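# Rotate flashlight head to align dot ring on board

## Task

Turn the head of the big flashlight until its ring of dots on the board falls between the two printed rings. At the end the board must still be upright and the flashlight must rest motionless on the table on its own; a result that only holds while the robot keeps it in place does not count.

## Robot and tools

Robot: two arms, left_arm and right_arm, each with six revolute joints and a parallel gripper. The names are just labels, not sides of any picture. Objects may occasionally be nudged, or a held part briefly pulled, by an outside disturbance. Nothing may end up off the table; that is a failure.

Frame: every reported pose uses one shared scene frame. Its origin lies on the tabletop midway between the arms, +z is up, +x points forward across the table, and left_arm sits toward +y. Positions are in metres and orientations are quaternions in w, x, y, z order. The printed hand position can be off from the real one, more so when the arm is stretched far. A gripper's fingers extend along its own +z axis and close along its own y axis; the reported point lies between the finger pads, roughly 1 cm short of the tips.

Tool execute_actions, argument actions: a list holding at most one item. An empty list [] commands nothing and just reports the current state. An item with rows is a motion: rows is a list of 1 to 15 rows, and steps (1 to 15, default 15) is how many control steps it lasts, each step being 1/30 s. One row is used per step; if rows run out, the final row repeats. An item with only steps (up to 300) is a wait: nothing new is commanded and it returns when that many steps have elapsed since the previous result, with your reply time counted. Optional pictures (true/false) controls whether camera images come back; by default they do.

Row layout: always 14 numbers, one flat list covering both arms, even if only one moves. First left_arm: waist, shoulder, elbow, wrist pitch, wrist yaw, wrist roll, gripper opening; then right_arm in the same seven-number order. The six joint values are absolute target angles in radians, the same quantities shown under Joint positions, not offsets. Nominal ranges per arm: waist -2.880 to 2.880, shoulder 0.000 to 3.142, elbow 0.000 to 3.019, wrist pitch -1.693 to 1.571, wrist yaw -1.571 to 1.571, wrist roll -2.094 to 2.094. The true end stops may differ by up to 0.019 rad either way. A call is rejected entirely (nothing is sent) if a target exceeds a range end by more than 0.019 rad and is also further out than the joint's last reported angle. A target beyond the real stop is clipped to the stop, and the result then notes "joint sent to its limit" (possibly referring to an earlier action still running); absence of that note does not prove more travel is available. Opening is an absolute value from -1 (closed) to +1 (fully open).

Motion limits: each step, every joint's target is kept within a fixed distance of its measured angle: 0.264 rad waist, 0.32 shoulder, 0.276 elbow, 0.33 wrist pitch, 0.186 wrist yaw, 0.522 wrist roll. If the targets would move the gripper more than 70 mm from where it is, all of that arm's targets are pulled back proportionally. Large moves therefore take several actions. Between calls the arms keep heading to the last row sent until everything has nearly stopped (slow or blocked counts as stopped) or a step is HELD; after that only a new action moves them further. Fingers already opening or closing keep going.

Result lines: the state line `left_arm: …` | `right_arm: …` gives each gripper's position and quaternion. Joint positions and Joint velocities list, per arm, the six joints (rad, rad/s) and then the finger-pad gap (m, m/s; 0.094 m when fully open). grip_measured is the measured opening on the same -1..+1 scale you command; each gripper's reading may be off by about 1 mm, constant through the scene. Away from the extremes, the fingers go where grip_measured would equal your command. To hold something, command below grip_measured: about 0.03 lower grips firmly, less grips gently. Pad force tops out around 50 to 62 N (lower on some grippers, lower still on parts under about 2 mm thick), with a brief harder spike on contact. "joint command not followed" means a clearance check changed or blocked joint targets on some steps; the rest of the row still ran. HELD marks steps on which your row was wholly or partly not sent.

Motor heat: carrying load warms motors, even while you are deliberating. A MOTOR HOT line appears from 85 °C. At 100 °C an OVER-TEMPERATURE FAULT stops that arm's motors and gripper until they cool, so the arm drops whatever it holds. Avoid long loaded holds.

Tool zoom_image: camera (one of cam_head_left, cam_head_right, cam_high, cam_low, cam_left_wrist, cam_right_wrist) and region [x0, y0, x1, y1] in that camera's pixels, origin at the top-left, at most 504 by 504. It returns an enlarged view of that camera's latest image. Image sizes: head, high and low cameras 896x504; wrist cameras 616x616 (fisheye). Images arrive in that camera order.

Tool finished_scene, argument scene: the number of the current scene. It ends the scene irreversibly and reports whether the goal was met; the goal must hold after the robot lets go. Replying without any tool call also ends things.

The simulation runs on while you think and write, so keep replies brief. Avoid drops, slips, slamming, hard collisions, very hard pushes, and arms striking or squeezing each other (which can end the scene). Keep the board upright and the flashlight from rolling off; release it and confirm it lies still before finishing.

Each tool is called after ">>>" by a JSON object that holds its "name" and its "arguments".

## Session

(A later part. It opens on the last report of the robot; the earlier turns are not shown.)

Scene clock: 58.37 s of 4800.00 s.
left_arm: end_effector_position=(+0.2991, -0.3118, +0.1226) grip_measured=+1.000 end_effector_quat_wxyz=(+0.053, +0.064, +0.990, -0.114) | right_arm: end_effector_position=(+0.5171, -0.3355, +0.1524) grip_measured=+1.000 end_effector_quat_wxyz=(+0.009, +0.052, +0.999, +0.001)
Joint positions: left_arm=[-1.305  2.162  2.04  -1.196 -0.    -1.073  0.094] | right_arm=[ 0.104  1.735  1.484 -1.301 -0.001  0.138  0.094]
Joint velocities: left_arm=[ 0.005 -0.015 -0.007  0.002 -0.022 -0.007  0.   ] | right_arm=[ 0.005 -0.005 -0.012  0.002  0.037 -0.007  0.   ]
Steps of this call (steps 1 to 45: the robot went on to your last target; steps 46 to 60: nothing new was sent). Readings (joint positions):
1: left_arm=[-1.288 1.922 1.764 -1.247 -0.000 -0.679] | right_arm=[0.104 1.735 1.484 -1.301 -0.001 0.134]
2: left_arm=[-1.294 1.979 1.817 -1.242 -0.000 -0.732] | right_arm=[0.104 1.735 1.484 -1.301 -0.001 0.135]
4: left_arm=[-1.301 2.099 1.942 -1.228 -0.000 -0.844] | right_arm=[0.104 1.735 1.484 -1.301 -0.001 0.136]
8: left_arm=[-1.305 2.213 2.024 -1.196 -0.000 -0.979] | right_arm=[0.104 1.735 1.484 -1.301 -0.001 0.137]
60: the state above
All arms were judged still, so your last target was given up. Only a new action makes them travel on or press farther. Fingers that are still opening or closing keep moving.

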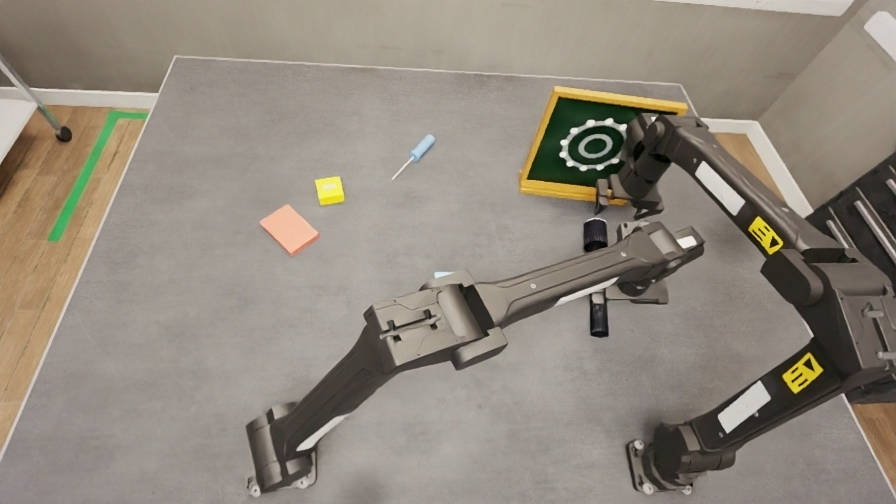

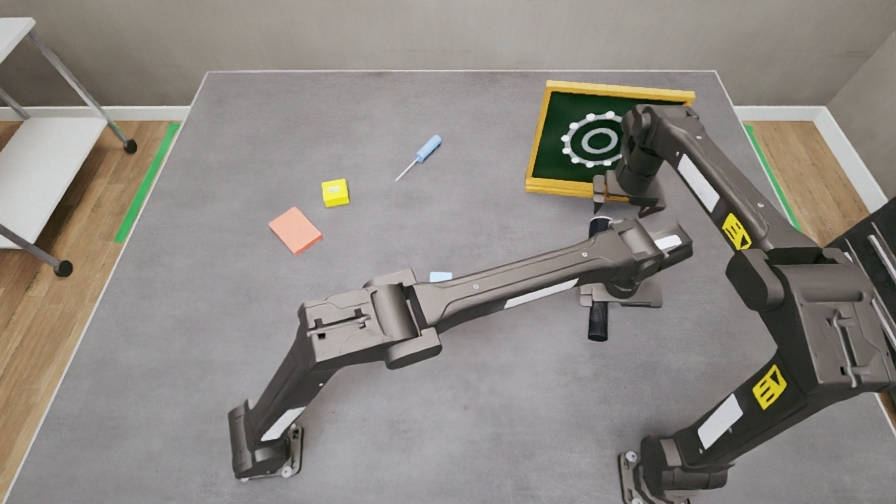

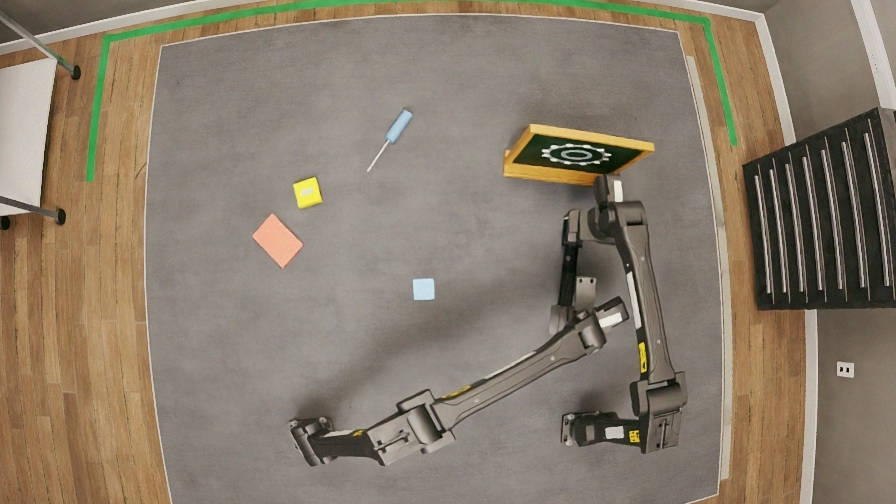

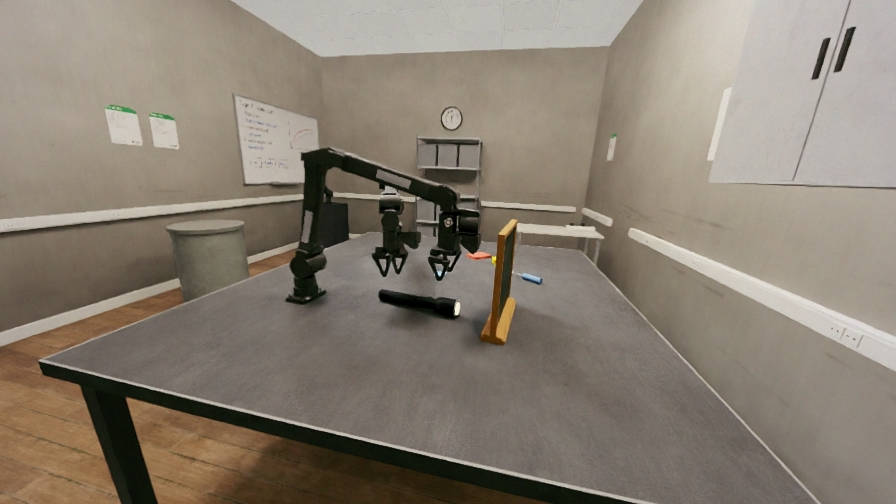

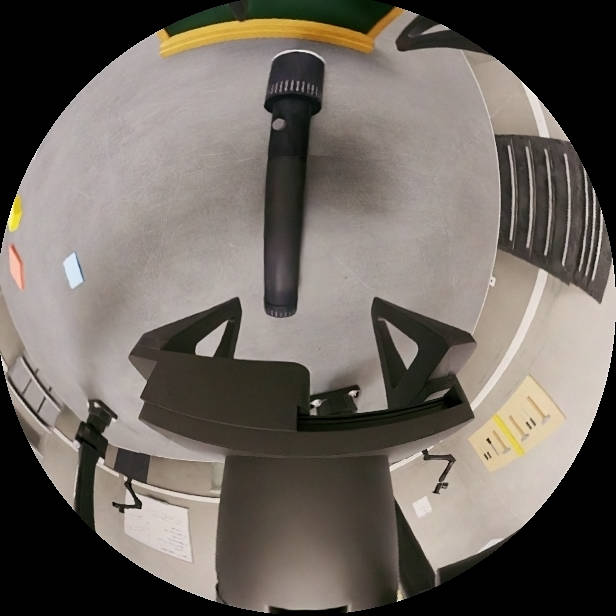

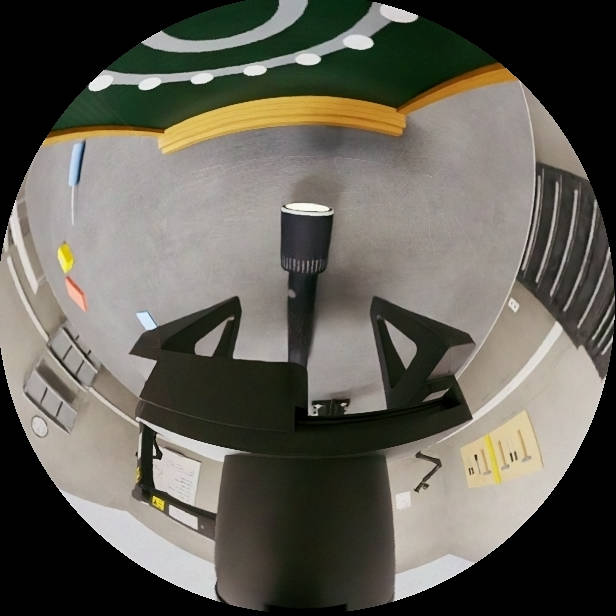

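>>> {"name": "execute_actions", "arguments": {"actions": [{"rows":[[-1.30,2.175,2.07,-1.17,0,-1.06,0.5,0.1,1.735,1.52,-1.318,0,0.15,1],[-1.30,2.175,2.07,-1.17,0,-1.06,0.5,0.1,1.735,1.52,-1.318,0,0.15,1],[-1.30,2.175,2.07,-1.17,0,-1.06,0.5,0.1,1.735,1.52,-1.318,0,0.15,1],[-1.295,2.19,2.055,-1.14,0,-1.06,0.5,0.1,1.735,1.52,-1.318,0,0.15,1],[-1.295,2.19,2.055,-1.14,0,-1.06,0.5,0.1,1.735,1.52,-1.318,0,0.15,1],[-1.295,2.19,2.055,-1.14,0,-1.06,0.5,0.1,1.735,1.52,-1.318,0,0.15,1],[-1.29,2.205,2.04,-1.11,0,-1.06,0.5,0.1,1.735,1.52,-1.318,0,0.15,1],[-1.29,2.205,2.04,-1.11,0,-1.06,0.5,0.1,1.735,1.52,-1.318,0,0.15,1],[-1.29,2.205,2.04,-1.11,0,-1.06,0.5,0.1,1.735,1.52,-1.318,0,0.15,1],[-1.285,2.22,2.025,-1.08,0,-1.06,0.5,0.1,1.735,1.52,-1.318,0,0.15,1],[-1.285,2.22,2.025,-1.08,0,-1.06,0.5,0.1,1.735,1.52,-1.318,0,0.15,1],[-1.285,2.22,2.025,-1.08,0,-1.06,0.5,0.1,1.735,1.52,-1.318,0,0.15,1],[-1.281,2.234,2.008,-1.054,0,-1.06,0.5,0.1,1.735,1.52,-1.318,0,0.15,1]]}], "pictures": false}}

>>> {"name": "execute_actions", "arguments": {"actions": [{"steps":30}]}}

Scene clock: 65.80 s of 4800.00 s.
left_arm: end_effector_position=(+0.3142, -0.3264, +0.0862) grip_measured=+0.502 end_effector_quat_wxyz=(+0.064, +0.061, +0.987, -0.135) | right_arm: end_effector_position=(+0.5171, -0.3355, +0.1524) grip_measured=+1.000 end_effector_quat_wxyz=(+0.009, +0.052, +0.999, +0.001)
Joint positions: left_arm=[-1.294  2.207  2.014 -1.077 -0.    -1.067  0.071] | right_arm=[ 0.104  1.735  1.484 -1.301 -0.001  0.138  0.094]
Joint velocities: left_arm=[ 0.034  0.181 -0.134  0.139 -0.007  0.022  0.   ] | right_arm=[-0.005 -0.015 -0.002 -0.027  0.051  0.051  0.   ]
Steps of this call (steps 1 to 90: nothing new was sent; then 3.93 s passed at rest; steps 91 to 105: all 15 steps of this action). Readings (joint positions):
91: left_arm=[-1.305 2.162 2.040 -1.194 -0.000 -1.072] | right_arm=[0.104 1.735 1.484 -1.301 -0.001 0.138]
92: left_arm=[-1.305 2.162 2.040 -1.191 -0.000 -1.071] | right_arm=[0.104 1.735 1.484 -1.301 -0.001 0.138]
94: left_arm=[-1.305 2.163 2.040 -1.183 -0.000 -1.070] | right_arm=[0.104 1.735 1.484 -1.301 -0.001 0.138]
98: left_arm=[-1.304 2.172 2.040 -1.143 -0.000 -1.068] | right_arm=[0.104 1.735 1.484 -1.301 -0.001 0.138]
105: the state above

Scene clock: 66.80 s of 4800.00 s.
left_arm: end_effector_position=(+0.3180, -0.3190, +0.0560) grip_measured=+0.502 end_effector_quat_wxyz=(+0.056, +0.057, +0.990, -0.116) | right_arm: end_effector_position=(+0.5171, -0.3355, +0.1524) grip_measured=+1.000 end_effector_quat_wxyz=(+0.009, +0.052, +0.999, +0.001)
Joint positions: left_arm=[-1.285  2.24   1.997 -1.07  -0.    -1.067  0.071] | right_arm=[ 0.104  1.735  1.484 -1.301 -0.001  0.138  0.094]
Joint velocities: left_arm=[-0.005  0.005 -0.017  0.002  0.007  0.037  0.001] | right_arm=[-0.005  0.005 -0.012  0.012  0.007 -0.081  0.   ]
Steps of this call (steps 1 to 30: the robot went on to your last target). Readings (joint positions):
1: left_arm=[-1.292 2.214 2.010 -1.074 -0.000 -1.067] | right_arm=[0.104 1.735 1.484 -1.301 -0.001 0.138]
2: left_arm=[-1.290 2.221 2.006 -1.073 -0.000 -1.067] | right_arm=[0.104 1.735 1.484 -1.301 -0.001 0.138]
4: left_arm=[-1.287 2.232 2.001 -1.072 -0.000 -1.067] | right_arm=[0.104 1.735 1.484 -1.301 -0.001 0.138]
8: left_arm=[-1.285 2.240 1.997 -1.072 -0.000 -1.067] | right_arm=[0.104 1.735 1.484 -1.301 -0.001 0.138]
30: the state above
All arms were judged still, so your last target was given up. Only a new action makes them travel on or press farther. Fingers that are still opening or closing keep moving.

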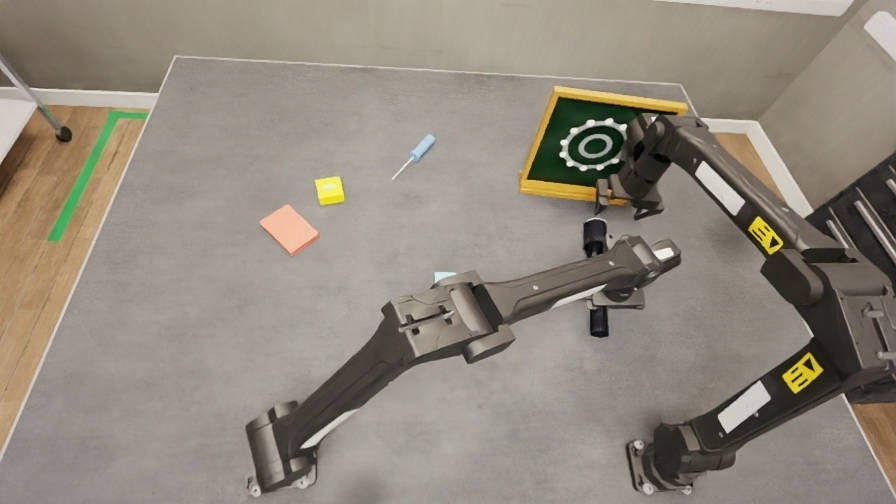

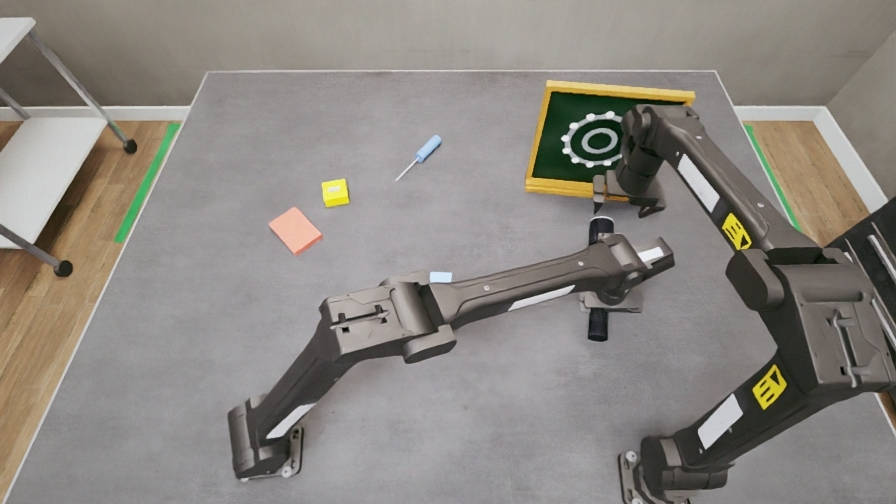

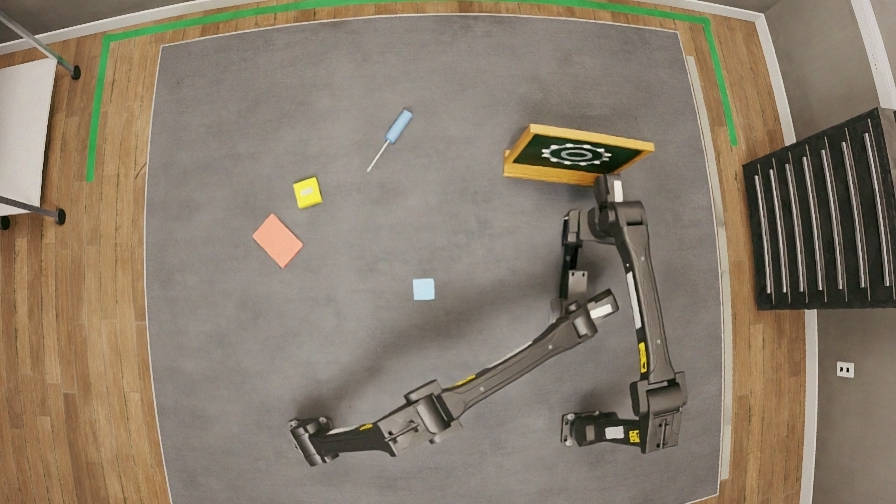

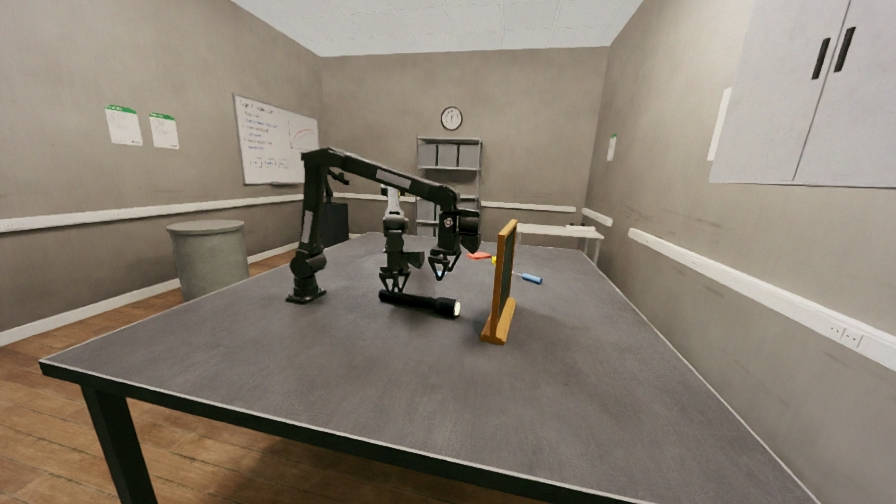

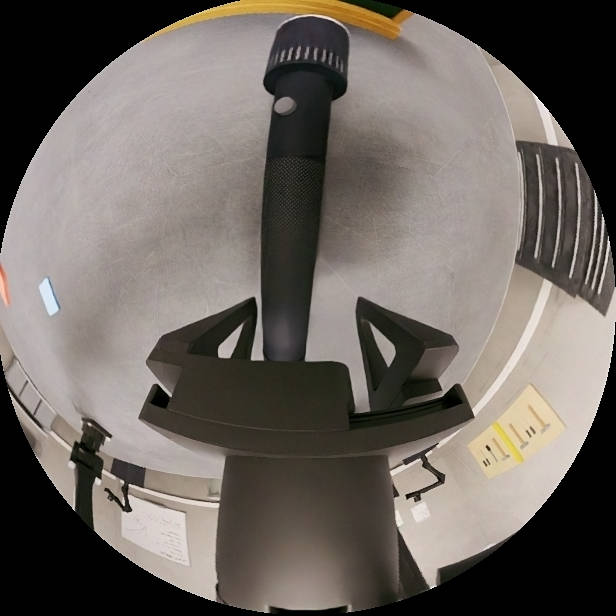

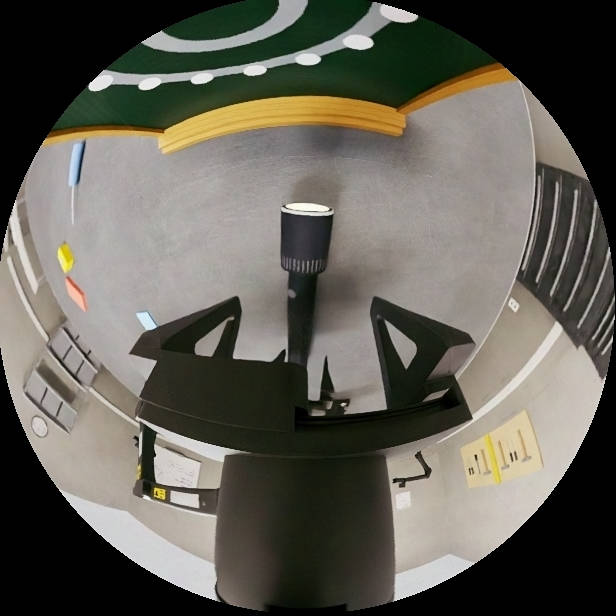

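>>> {"name": "execute_actions", "arguments": {"actions": [{"rows":[[-1.281,2.24,1.99,-1.04,0,-1.06,0.5,0.1,1.755,1.47,-1.27,0,0.15,1],[-1.281,2.24,1.99,-1.04,0,-1.06,0.5,0.1,1.755,1.47,-1.27,0,0.15,1],[-1.281,2.24,1.99,-1.04,0,-1.06,0.5,0.1,1.755,1.47,-1.27,0,0.15,1],[-1.281,2.24,1.99,-1.04,0,-1.06,0.5,0.1,1.755,1.47,-1.27,0,0.15,1],[-1.281,2.24,1.975,-1.02,0,-1.06,0.5,0.1,1.775,1.445,-1.22,0,0.15,1],[-1.281,2.24,1.975,-1.02,0,-1.06,0.5,0.1,1.775,1.445,-1.22,0,0.15,1],[-1.281,2.24,1.975,-1.02,0,-1.06,0.5,0.1,1.775,1.445,-1.22,0,0.15,1],[-1.281,2.24,1.975,-1.02,0,-1.06,0.5,0.1,1.775,1.445,-1.22,0,0.15,1],[-1.281,2.245,1.963,-1.005,0,-1.06,0.5,0.1,1.795,1.42,-1.17,0,0.15,1],[-1.281,2.245,1.963,-1.005,0,-1.06,0.5,0.1,1.795,1.42,-1.17,0,0.15,1],[-1.281,2.245,1.963,-1.005,0,-1.06,0.5,0.1,1.795,1.42,-1.17,0,0.15,1],[-1.281,2.245,1.963,-1.005,0,-1.06,0.5,0.1,1.795,1.42,-1.17,0,0.15,1],[-1.281,2.25,1.953,-0.995,0,-1.06,0.5,0.1,1.815,1.39,-1.12,0,0.15,1]]}], "pictures": false}}

>>> {"name": "execute_actions", "arguments": {"actions": [{"steps":30}]}}

Scene clock: 75.00 s of 4800.00 s.
left_arm: end_effector_position=(+0.3173, -0.3172, +0.0402) grip_measured=+0.502 end_effector_quat_wxyz=(+0.058, +0.057, +0.989, -0.121) | right_arm: end_effector_position=(+0.5249, -0.3353, +0.0913) grip_measured=+1.000 end_effector_quat_wxyz=(+0.012, +0.052, +0.999, +0.002)
Joint positions: left_arm=[-1.285  2.24   1.953 -1.015 -0.    -1.067  0.071] | right_arm=[ 0.104  1.801  1.407 -1.153 -0.001  0.138  0.094]
Joint velocities: left_arm=[-0.005 -0.005 -0.061  0.061  0.022 -0.051  0.001] | right_arm=[ 0.005  0.22  -0.203  0.237 -0.007 -0.051  0.   ]
Steps of this call (steps 1 to 90: nothing new was sent; then 4.70 s passed at rest; steps 91 to 105: all 15 steps of this action). Readings (joint positions):
91: left_arm=[-1.285 2.240 1.995 -1.066 -0.000 -1.067] | right_arm=[0.104 1.736 1.484 -1.300 -0.001 0.138]
92: left_arm=[-1.285 2.240 1.994 -1.062 -0.000 -1.067] | right_arm=[0.104 1.736 1.484 -1.296 -0.001 0.138]
94: left_arm=[-1.285 2.240 1.989 -1.058 -0.000 -1.067] | right_arm=[0.104 1.740 1.484 -1.291 -0.001 0.138]
98: left_arm=[-1.285 2.240 1.974 -1.039 -0.000 -1.067] | right_arm=[0.104 1.753 1.462 -1.246 -0.001 0.138]
105: the state above

Scene clock: 76.00 s of 4800.00 s.
left_arm: end_effector_position=(+0.3171, -0.3167, +0.0385) grip_measured=+0.502 end_effector_quat_wxyz=(+0.058, +0.057, +0.989, -0.121) | right_arm: end_effector_position=(+0.5213, -0.3354, +0.0743) grip_measured=+1.000 end_effector_quat_wxyz=(+0.000, +0.052, +0.999, +0.001)
Joint positions: left_arm=[-1.285  2.24   1.949 -1.011 -0.    -1.067  0.071] | right_arm=[ 0.104  1.824  1.392 -1.139 -0.001  0.138  0.094]
Joint velocities: left_arm=[ 0.005  0.005  0.007 -0.012 -0.066 -0.066 -0.001] | right_arm=[ 0.005  0.005  0.002 -0.007 -0.007 -0.007  0.   ]
Steps of this call (steps 1 to 30: the robot went on to your last target). Readings (joint positions):
1: left_arm=[-1.285 2.240 1.951 -1.013 -0.000 -1.067] | right_arm=[0.104 1.808 1.401 -1.147 -0.001 0.138]
2: left_arm=[-1.285 2.240 1.950 -1.013 -0.000 -1.067] | right_arm=[0.104 1.815 1.397 -1.144 -0.001 0.138]
4: left_arm=[-1.285 2.240 1.949 -1.013 -0.000 -1.067] | right_arm=[0.104 1.823 1.392 -1.142 -0.001 0.138]
8: left_arm=[-1.285 2.240 1.949 -1.011 -0.000 -1.067] | right_arm=[0.104 1.824 1.392 -1.139 -0.001 0.138]
30: the state above
All arms were judged still, so your last target was given up. Only a new action makes them travel on or press farther. Fingers that are still opening or closing keep moving.

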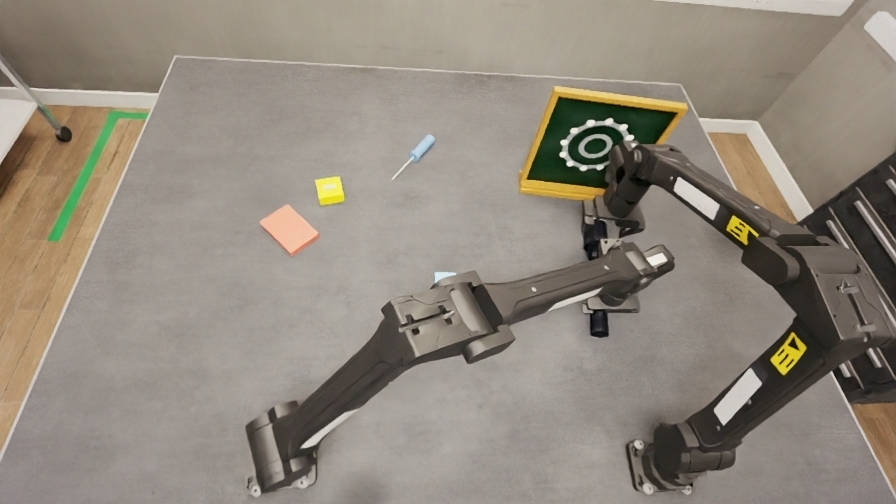

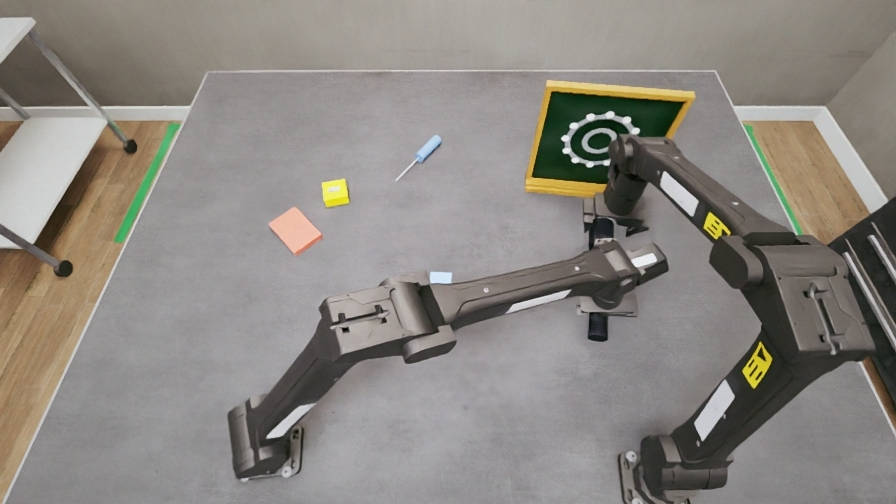

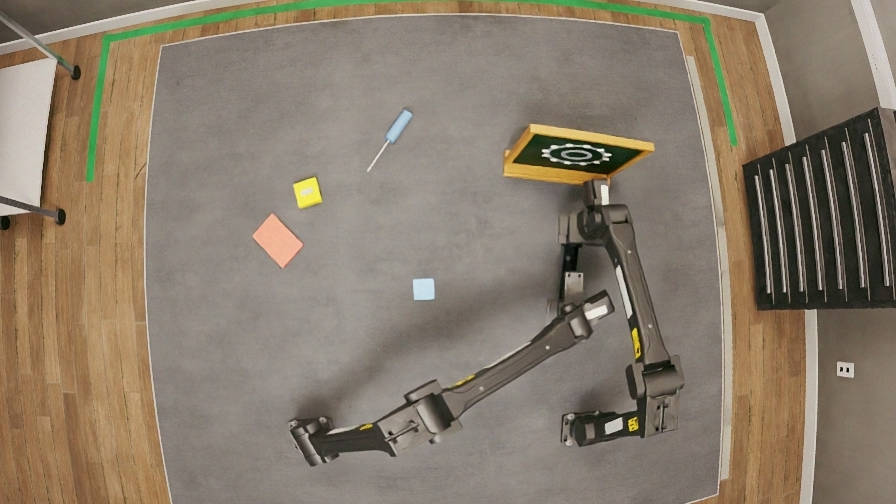

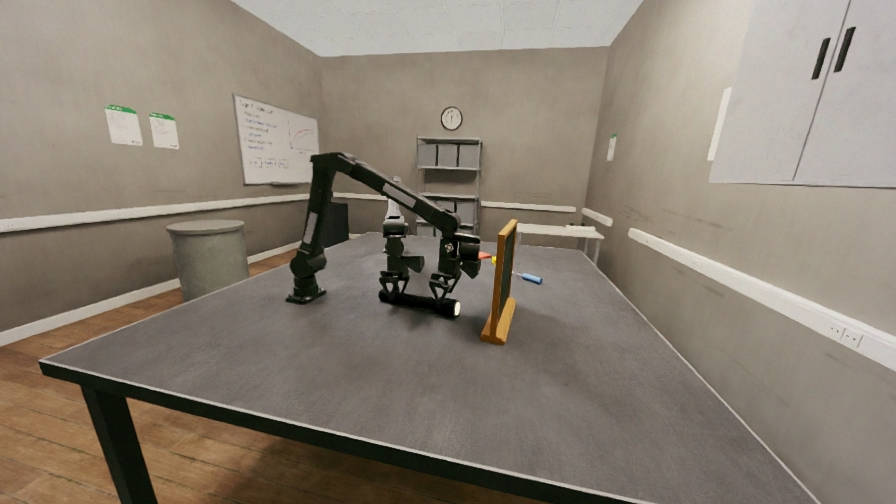

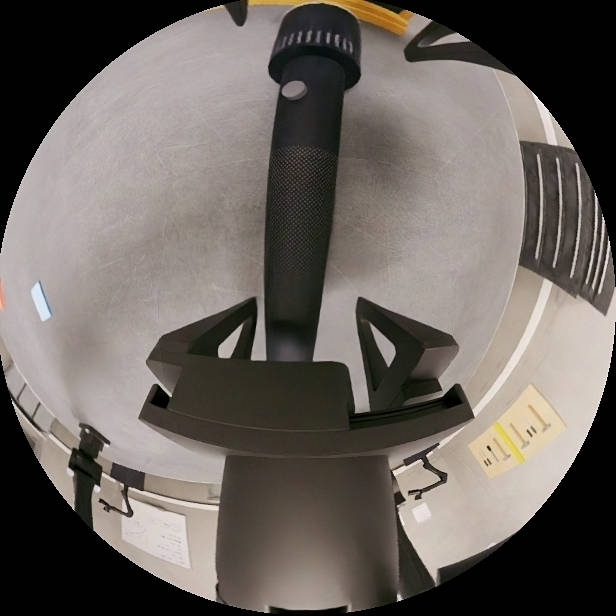

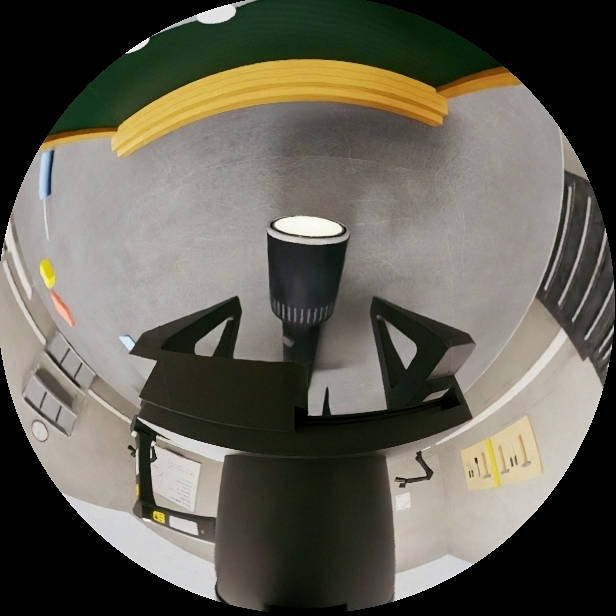

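>>> {"name": "execute_actions", "arguments": {"actions": [{"rows":[[-1.281,2.25,1.94,-0.995,0,-1.06,0.5,0.1,1.84,1.385,-1.10,0,0.15,1],[-1.281,2.25,1.94,-0.995,0,-1.06,0.5,0.1,1.84,1.385,-1.10,0,0.15,1],[-1.281,2.25,1.94,-0.995,0,-1.06,0.5,0.1,1.84,1.385,-1.10,0,0.15,1],[-1.281,2.25,1.94,-0.995,0,-1.06,0.5,0.1,1.84,1.385,-1.10,0,0.15,1],[-1.281,2.25,1.94,-0.995,0,-1.06,0.5,0.1,1.84,1.385,-1.10,0,0.15,1],[-1.281,2.258,1.932,-0.995,0,-1.06,0.5,0.1,1.86,1.38,-1.07,0,0.15,1],[-1.281,2.258,1.932,-0.995,0,-1.06,0.5,0.1,1.86,1.38,-1.07,0,0.15,1],[-1.281,2.258,1.932,-0.995,0,-1.06,0.5,0.1,1.86,1.38,-1.07,0,0.15,1],[-1.281,2.258,1.932,-0.995,0,-1.06,0.5,0.1,1.86,1.38,-1.07,0,0.15,1],[-1.281,2.258,1.932,-0.995,0,-1.06,0.5,0.1,1.86,1.38,-1.07,0,0.15,1],[-1.281,2.258,1.932,-0.995,0,-1.06,0.5,0.1,1.878,1.374,-1.045,0,0.15,1]]}], "pictures": false}}

>>> {"name": "execute_actions", "arguments": {"actions": [{"steps":30}]}}

Scene clock: 82.83 s of 4800.00 s.
left_arm: end_effector_position=(+0.3142, -0.3097, +0.0255) grip_measured=+0.502 end_effector_quat_wxyz=(+0.053, +0.057, +0.991, -0.109) | right_arm: end_effector_position=(+0.5328, -0.3350, +0.0481) grip_measured=+1.000 end_effector_quat_wxyz=(+0.010, +0.053, +0.999, +0.001)
Joint positions: left_arm=[-1.285  2.246  1.928 -1.01  -0.    -1.067  0.071] | right_arm=[ 0.104  1.87   1.384 -1.066 -0.001  0.138  0.094]
Joint velocities: left_arm=[-0.005 -0.015 -0.002  0.012 -0.037  0.051 -0.002] | right_arm=[-0.015  0.112 -0.056  0.022  0.007  0.007  0.   ]
Steps of this call (steps 1 to 90: nothing new was sent; then 3.33 s passed at rest; steps 91 to 105: all 15 steps of this action). Readings (joint positions):
91: left_arm=[-1.285 2.240 1.947 -1.011 -0.000 -1.067] | right_arm=[0.104 1.824 1.392 -1.135 -0.001 0.138]
92: left_arm=[-1.285 2.240 1.946 -1.010 -0.000 -1.067] | right_arm=[0.104 1.825 1.392 -1.129 -0.001 0.138]
94: left_arm=[-1.285 2.240 1.941 -1.010 -0.000 -1.067] | right_arm=[0.104 1.827 1.392 -1.122 -0.001 0.138]
98: left_arm=[-1.285 2.241 1.932 -1.010 -0.000 -1.067] | right_arm=[0.104 1.838 1.391 -1.097 -0.001 0.138]
105: the state above

Scene clock: 83.83 s of 4800.00 s.
left_arm: end_effector_position=(+0.3142, -0.3097, +0.0255) grip_measured=+0.502 end_effector_quat_wxyz=(+0.053, +0.057, +0.991, -0.109) | right_arm: end_effector_position=(+0.5305, -0.3351, +0.0426) grip_measured=+1.000 end_effector_quat_wxyz=(+0.004, +0.053, +0.999, +0.001)
Joint positions: left_arm=[-1.285  2.246  1.928 -1.01  -0.    -1.067  0.071] | right_arm=[ 0.104  1.878  1.38  -1.065 -0.001  0.138  0.094]
Joint velocities: left_arm=[-0.005 -0.005 -0.002  0.002 -0.037 -0.051 -0.001] | right_arm=[-0.005  0.005  0.007  0.022 -0.051 -0.007  0.   ]
Steps of this call (steps 1 to 15: the robot went on to your last target; steps 16 to 30: nothing new was sent). Readings (joint positions):
1: left_arm=[-1.285 2.246 1.928 -1.010 -0.000 -1.067] | right_arm=[0.104 1.874 1.383 -1.065 -0.001 0.138]
2: left_arm=[-1.285 2.246 1.928 -1.010 -0.000 -1.067] | right_arm=[0.104 1.876 1.382 -1.065 -0.001 0.138]
4: left_arm=[-1.285 2.246 1.928 -1.010 -0.000 -1.067] | right_arm=[0.104 1.878 1.380 -1.065 -0.001 0.138]
8: left_arm=[-1.285 2.246 1.928 -1.010 -0.000 -1.067] | right_arm=[0.104 1.878 1.380 -1.065 -0.001 0.138]
30: the state above
All arms were judged still, so your last target was given up. Only a new action makes them travel on or press farther. Fingers that are still opening or closing keep moving.

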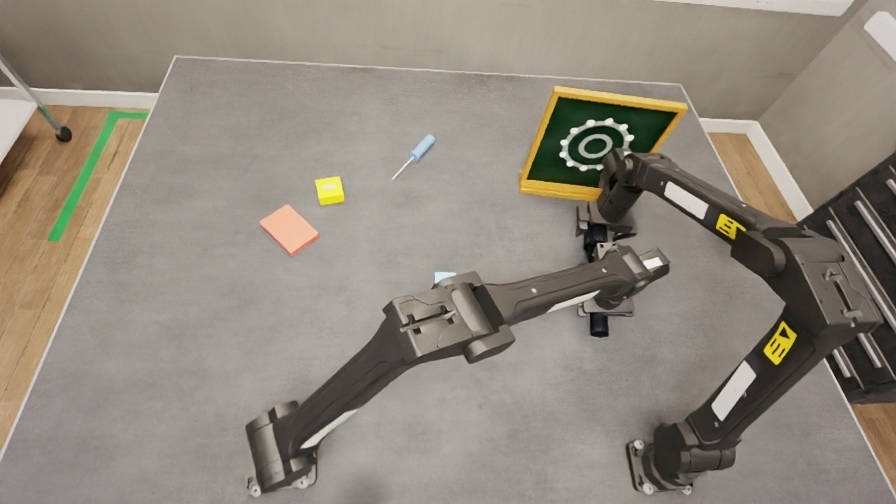

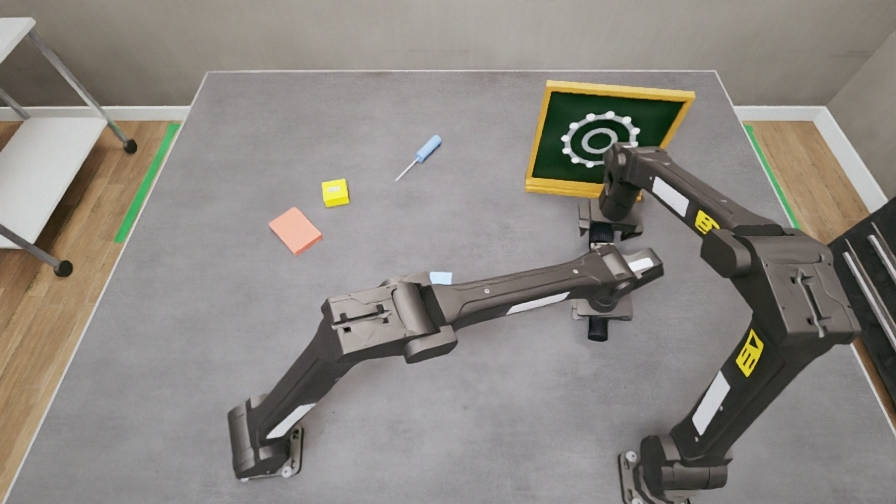

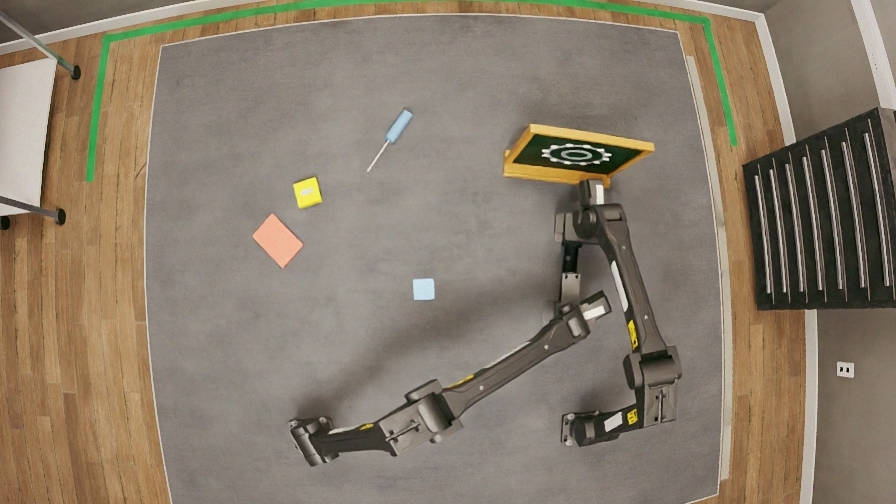

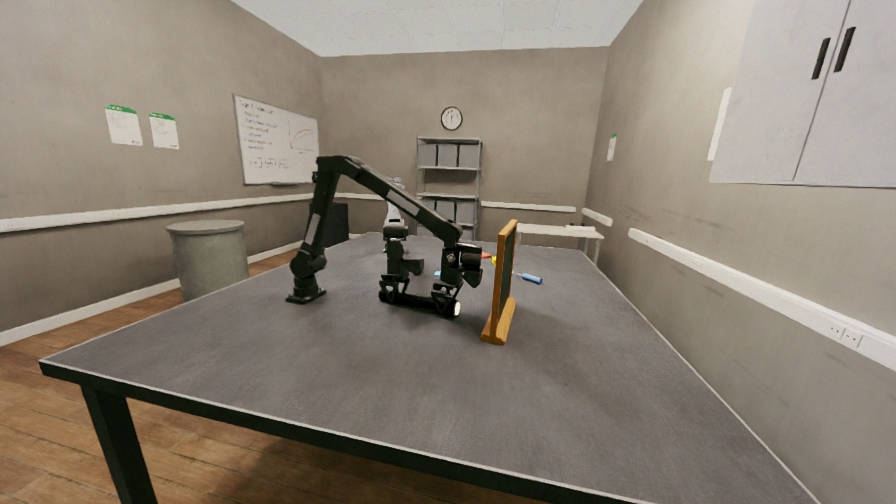

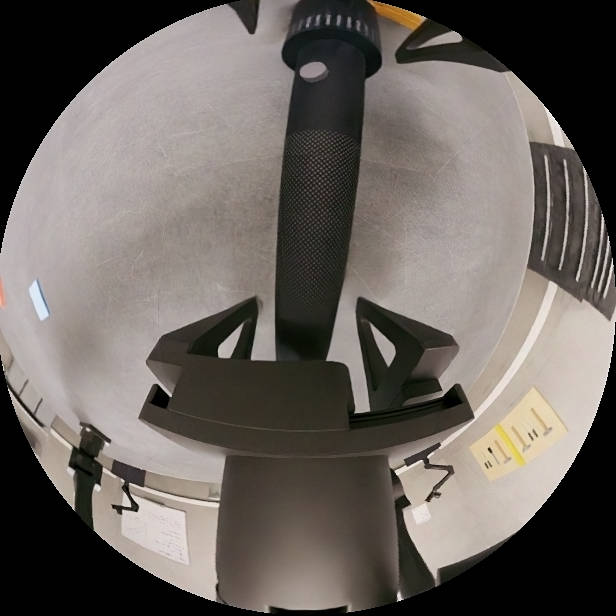

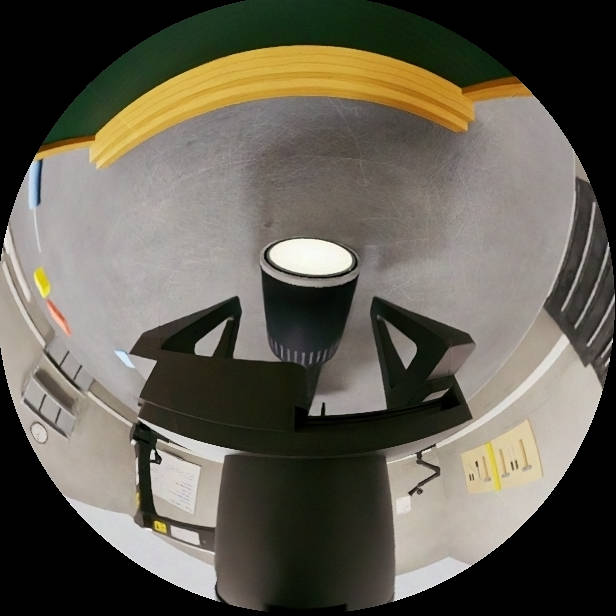

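>>> {"name": "execute_actions", "arguments": {"actions": [{"rows":[[-1.281,2.258,1.932,-0.995,0,-1.06,-0.3,0.09,1.905,1.374,-1.025,0,0.15,1]]}], "pictures": false}}

>>> {"name": "execute_actions", "arguments": {"actions": [{"rows":[[-1.281,2.258,1.932,-0.995,0,-1.06,-0.3,0.09,1.905,1.374,-1.025,0,0.15,0.1]]}], "pictures": false}}

>>> {"name": "execute_actions", "arguments": {"actions": [{"steps":15}]}}

Scene clock: 89.10 s of 4800.00 s.
left_arm: end_effector_position=(+0.3142, -0.3101, +0.0252) grip_measured=-0.206 end_effector_quat_wxyz=(+0.053, +0.059, +0.991, -0.110) | right_arm: end_effector_position=(+0.5333, -0.3350, +0.0304) grip_measured=+1.000 end_effector_quat_wxyz=(+0.002, +0.053, +0.999, +0.001)
Joint positions: left_arm=[-1.285  2.247  1.928 -1.008  0.    -1.063  0.037] | right_arm=[ 0.104  1.902  1.38  -1.044 -0.001  0.138  0.094]
Joint velocities: left_arm=[-0.005  0.005  0.002 -0.017  0.007 -0.081 -0.   ] | right_arm=[-0.015 -0.015  0.002  0.002 -0.022 -0.007  0.   ]
Steps of this call (steps 1 to 90: nothing new was sent; then 1.77 s passed at rest; steps 91 to 105: all 15 steps of this action). Readings (joint positions):
91: left_arm=[-1.285 2.246 1.928 -1.010 -0.000 -1.067] | right_arm=[0.104 1.879 1.380 -1.061 -0.001 0.138]
92: left_arm=[-1.285 2.246 1.928 -1.010 -0.000 -1.067] | right_arm=[0.104 1.881 1.380 -1.055 -0.001 0.138]
94: left_arm=[-1.285 2.247 1.928 -1.008 0.000 -1.063] | right_arm=[0.104 1.887 1.380 -1.047 -0.001 0.138]
98: left_arm=[-1.285 2.247 1.928 -1.008 0.000 -1.063] | right_arm=[0.104 1.899 1.380 -1.044 -0.001 0.138]
105: the state above

Scene clock: 89.60 s of 4800.00 s.
left_arm: end_effector_position=(+0.3143, -0.3102, +0.0252) grip_measured=-0.206 end_effector_quat_wxyz=(+0.053, +0.059, +0.991, -0.110) | right_arm: end_effector_position=(+0.5335, -0.3349, +0.0304) grip_measured=+0.192 end_effector_quat_wxyz=(+0.003, +0.055, +0.998, +0.001)
Joint positions: left_arm=[-1.285  2.247  1.928 -1.007  0.    -1.063  0.037] | right_arm=[ 0.104  1.902  1.38  -1.043 -0.002  0.143  0.056]
Joint velocities: left_arm=[-0.005  0.005 -0.002  0.007 -0.037 -0.037  0.001] | right_arm=[ 0.005  0.005  0.007  0.007  0.037 -0.022  0.001]
Steps of this call (steps 1 to 15: all 15 steps of this action). Readings (joint positions):
1: left_arm=[-1.285 2.247 1.928 -1.008 0.000 -1.063] | right_arm=[0.104 1.902 1.380 -1.044 -0.001 0.138]
2: left_arm=[-1.285 2.247 1.928 -1.008 0.000 -1.063] | right_arm=[0.104 1.902 1.380 -1.044 -0.001 0.138]
4: left_arm=[-1.285 2.247 1.928 -1.008 0.000 -1.063] | right_arm=[0.104 1.902 1.380 -1.043 -0.002 0.142]
8: left_arm=[-1.285 2.247 1.928 -1.007 0.000 -1.063] | right_arm=[0.104 1.902 1.380 -1.043 -0.002 0.143]
15: the state above

Scene clock: 90.10 s of 4800.00 s.
left_arm: end_effector_position=(+0.3143, -0.3102, +0.0252) grip_measured=-0.206 end_effector_quat_wxyz=(+0.053, +0.059, +0.991, -0.110) | right_arm: end_effector_position=(+0.5335, -0.3349, +0.0304) grip_measured=+0.192 end_effector_quat_wxyz=(+0.003, +0.055, +0.998, +0.001)
Joint positions: left_arm=[-1.285  2.247  1.928 -1.007  0.    -1.063  0.037] | right_arm=[ 0.104  1.902  1.38  -1.043 -0.002  0.143  0.056]
Joint velocities: left_arm=[-0.005 -0.015  0.007  0.012 -0.007  0.007 -0.001] | right_arm=[-0.015  0.005  0.012 -0.022  0.022 -0.051 -0.001]
Steps of this call (steps 1 to 15: the robot went on to your last target). Readings (joint positions):
1: left_arm=[-1.285 2.247 1.928 -1.007 0.000 -1.063] | right_arm=[0.104 1.902 1.380 -1.043 -0.002 0.143]
2: left_arm=[-1.285 2.247 1.928 -1.007 0.000 -1.063] | right_arm=[0.104 1.902 1.380 -1.043 -0.002 0.143]
4: left_arm=[-1.285 2.247 1.928 -1.007 0.000 -1.063] | right_arm=[0.104 1.902 1.380 -1.043 -0.002 0.143]
8: left_arm=[-1.285 2.247 1.928 -1.007 0.000 -1.063] | right_arm=[0.104 1.902 1.380 -1.043 -0.002 0.143]
15: the state above
All arms were judged still, so your last target was given up. Only a new action makes them travel on or press farther. Fingers that are still opening or closing keep moving.

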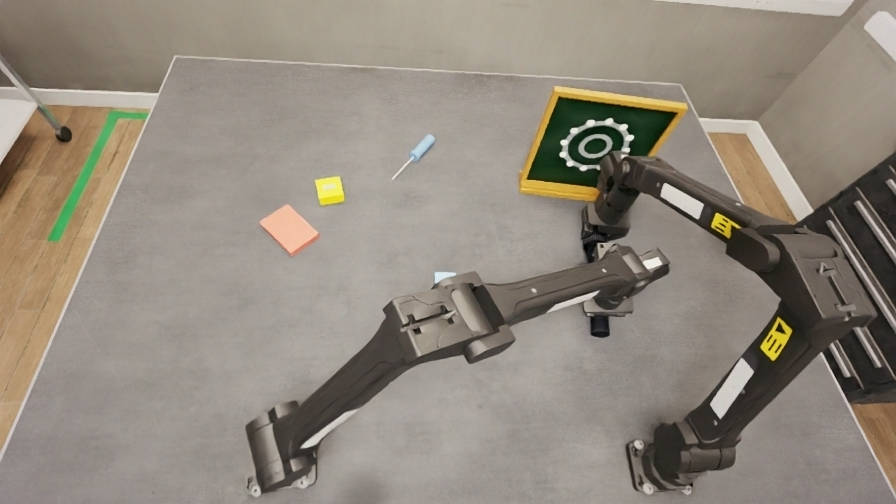

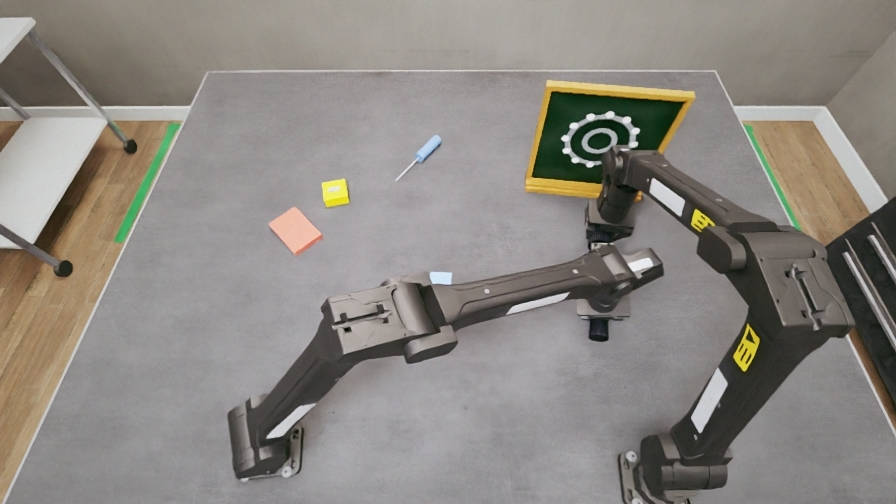

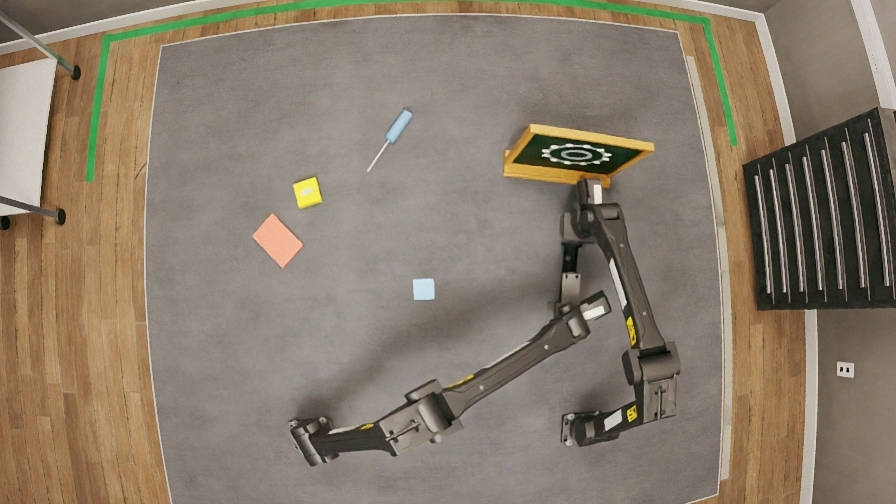

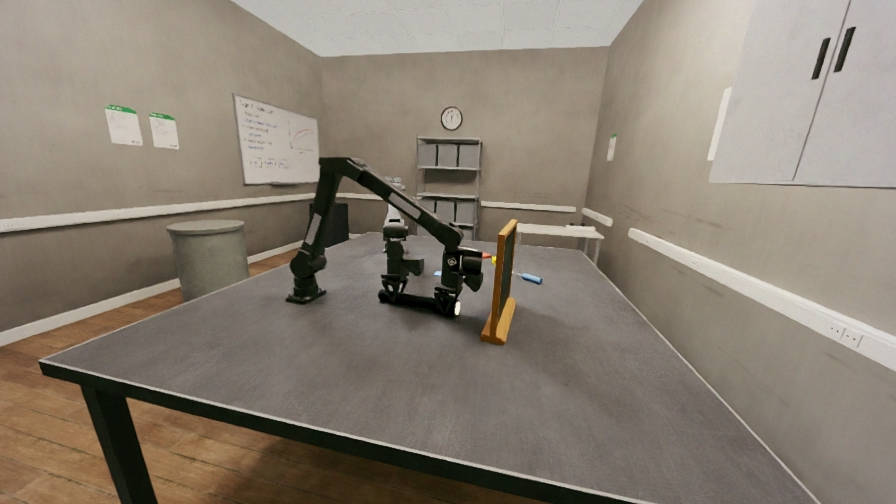

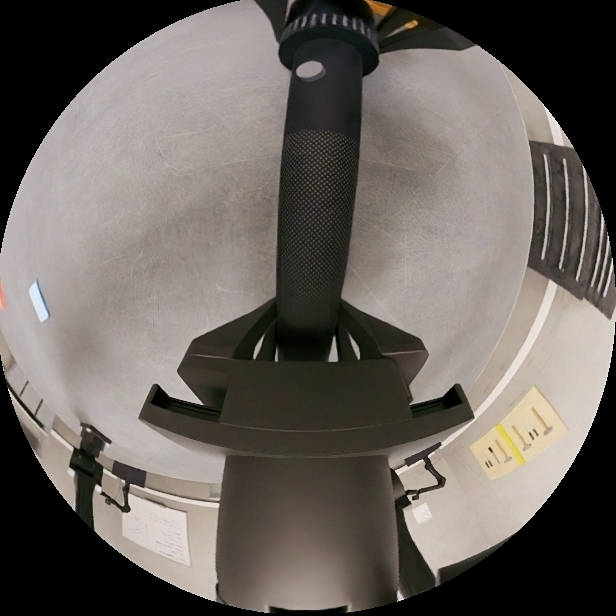

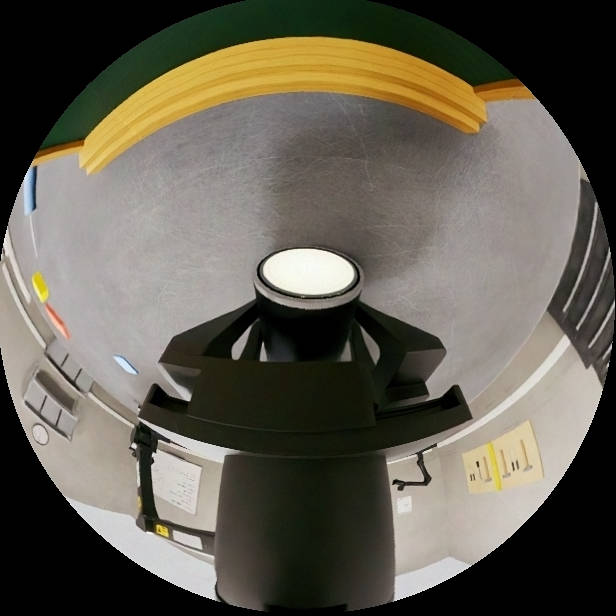

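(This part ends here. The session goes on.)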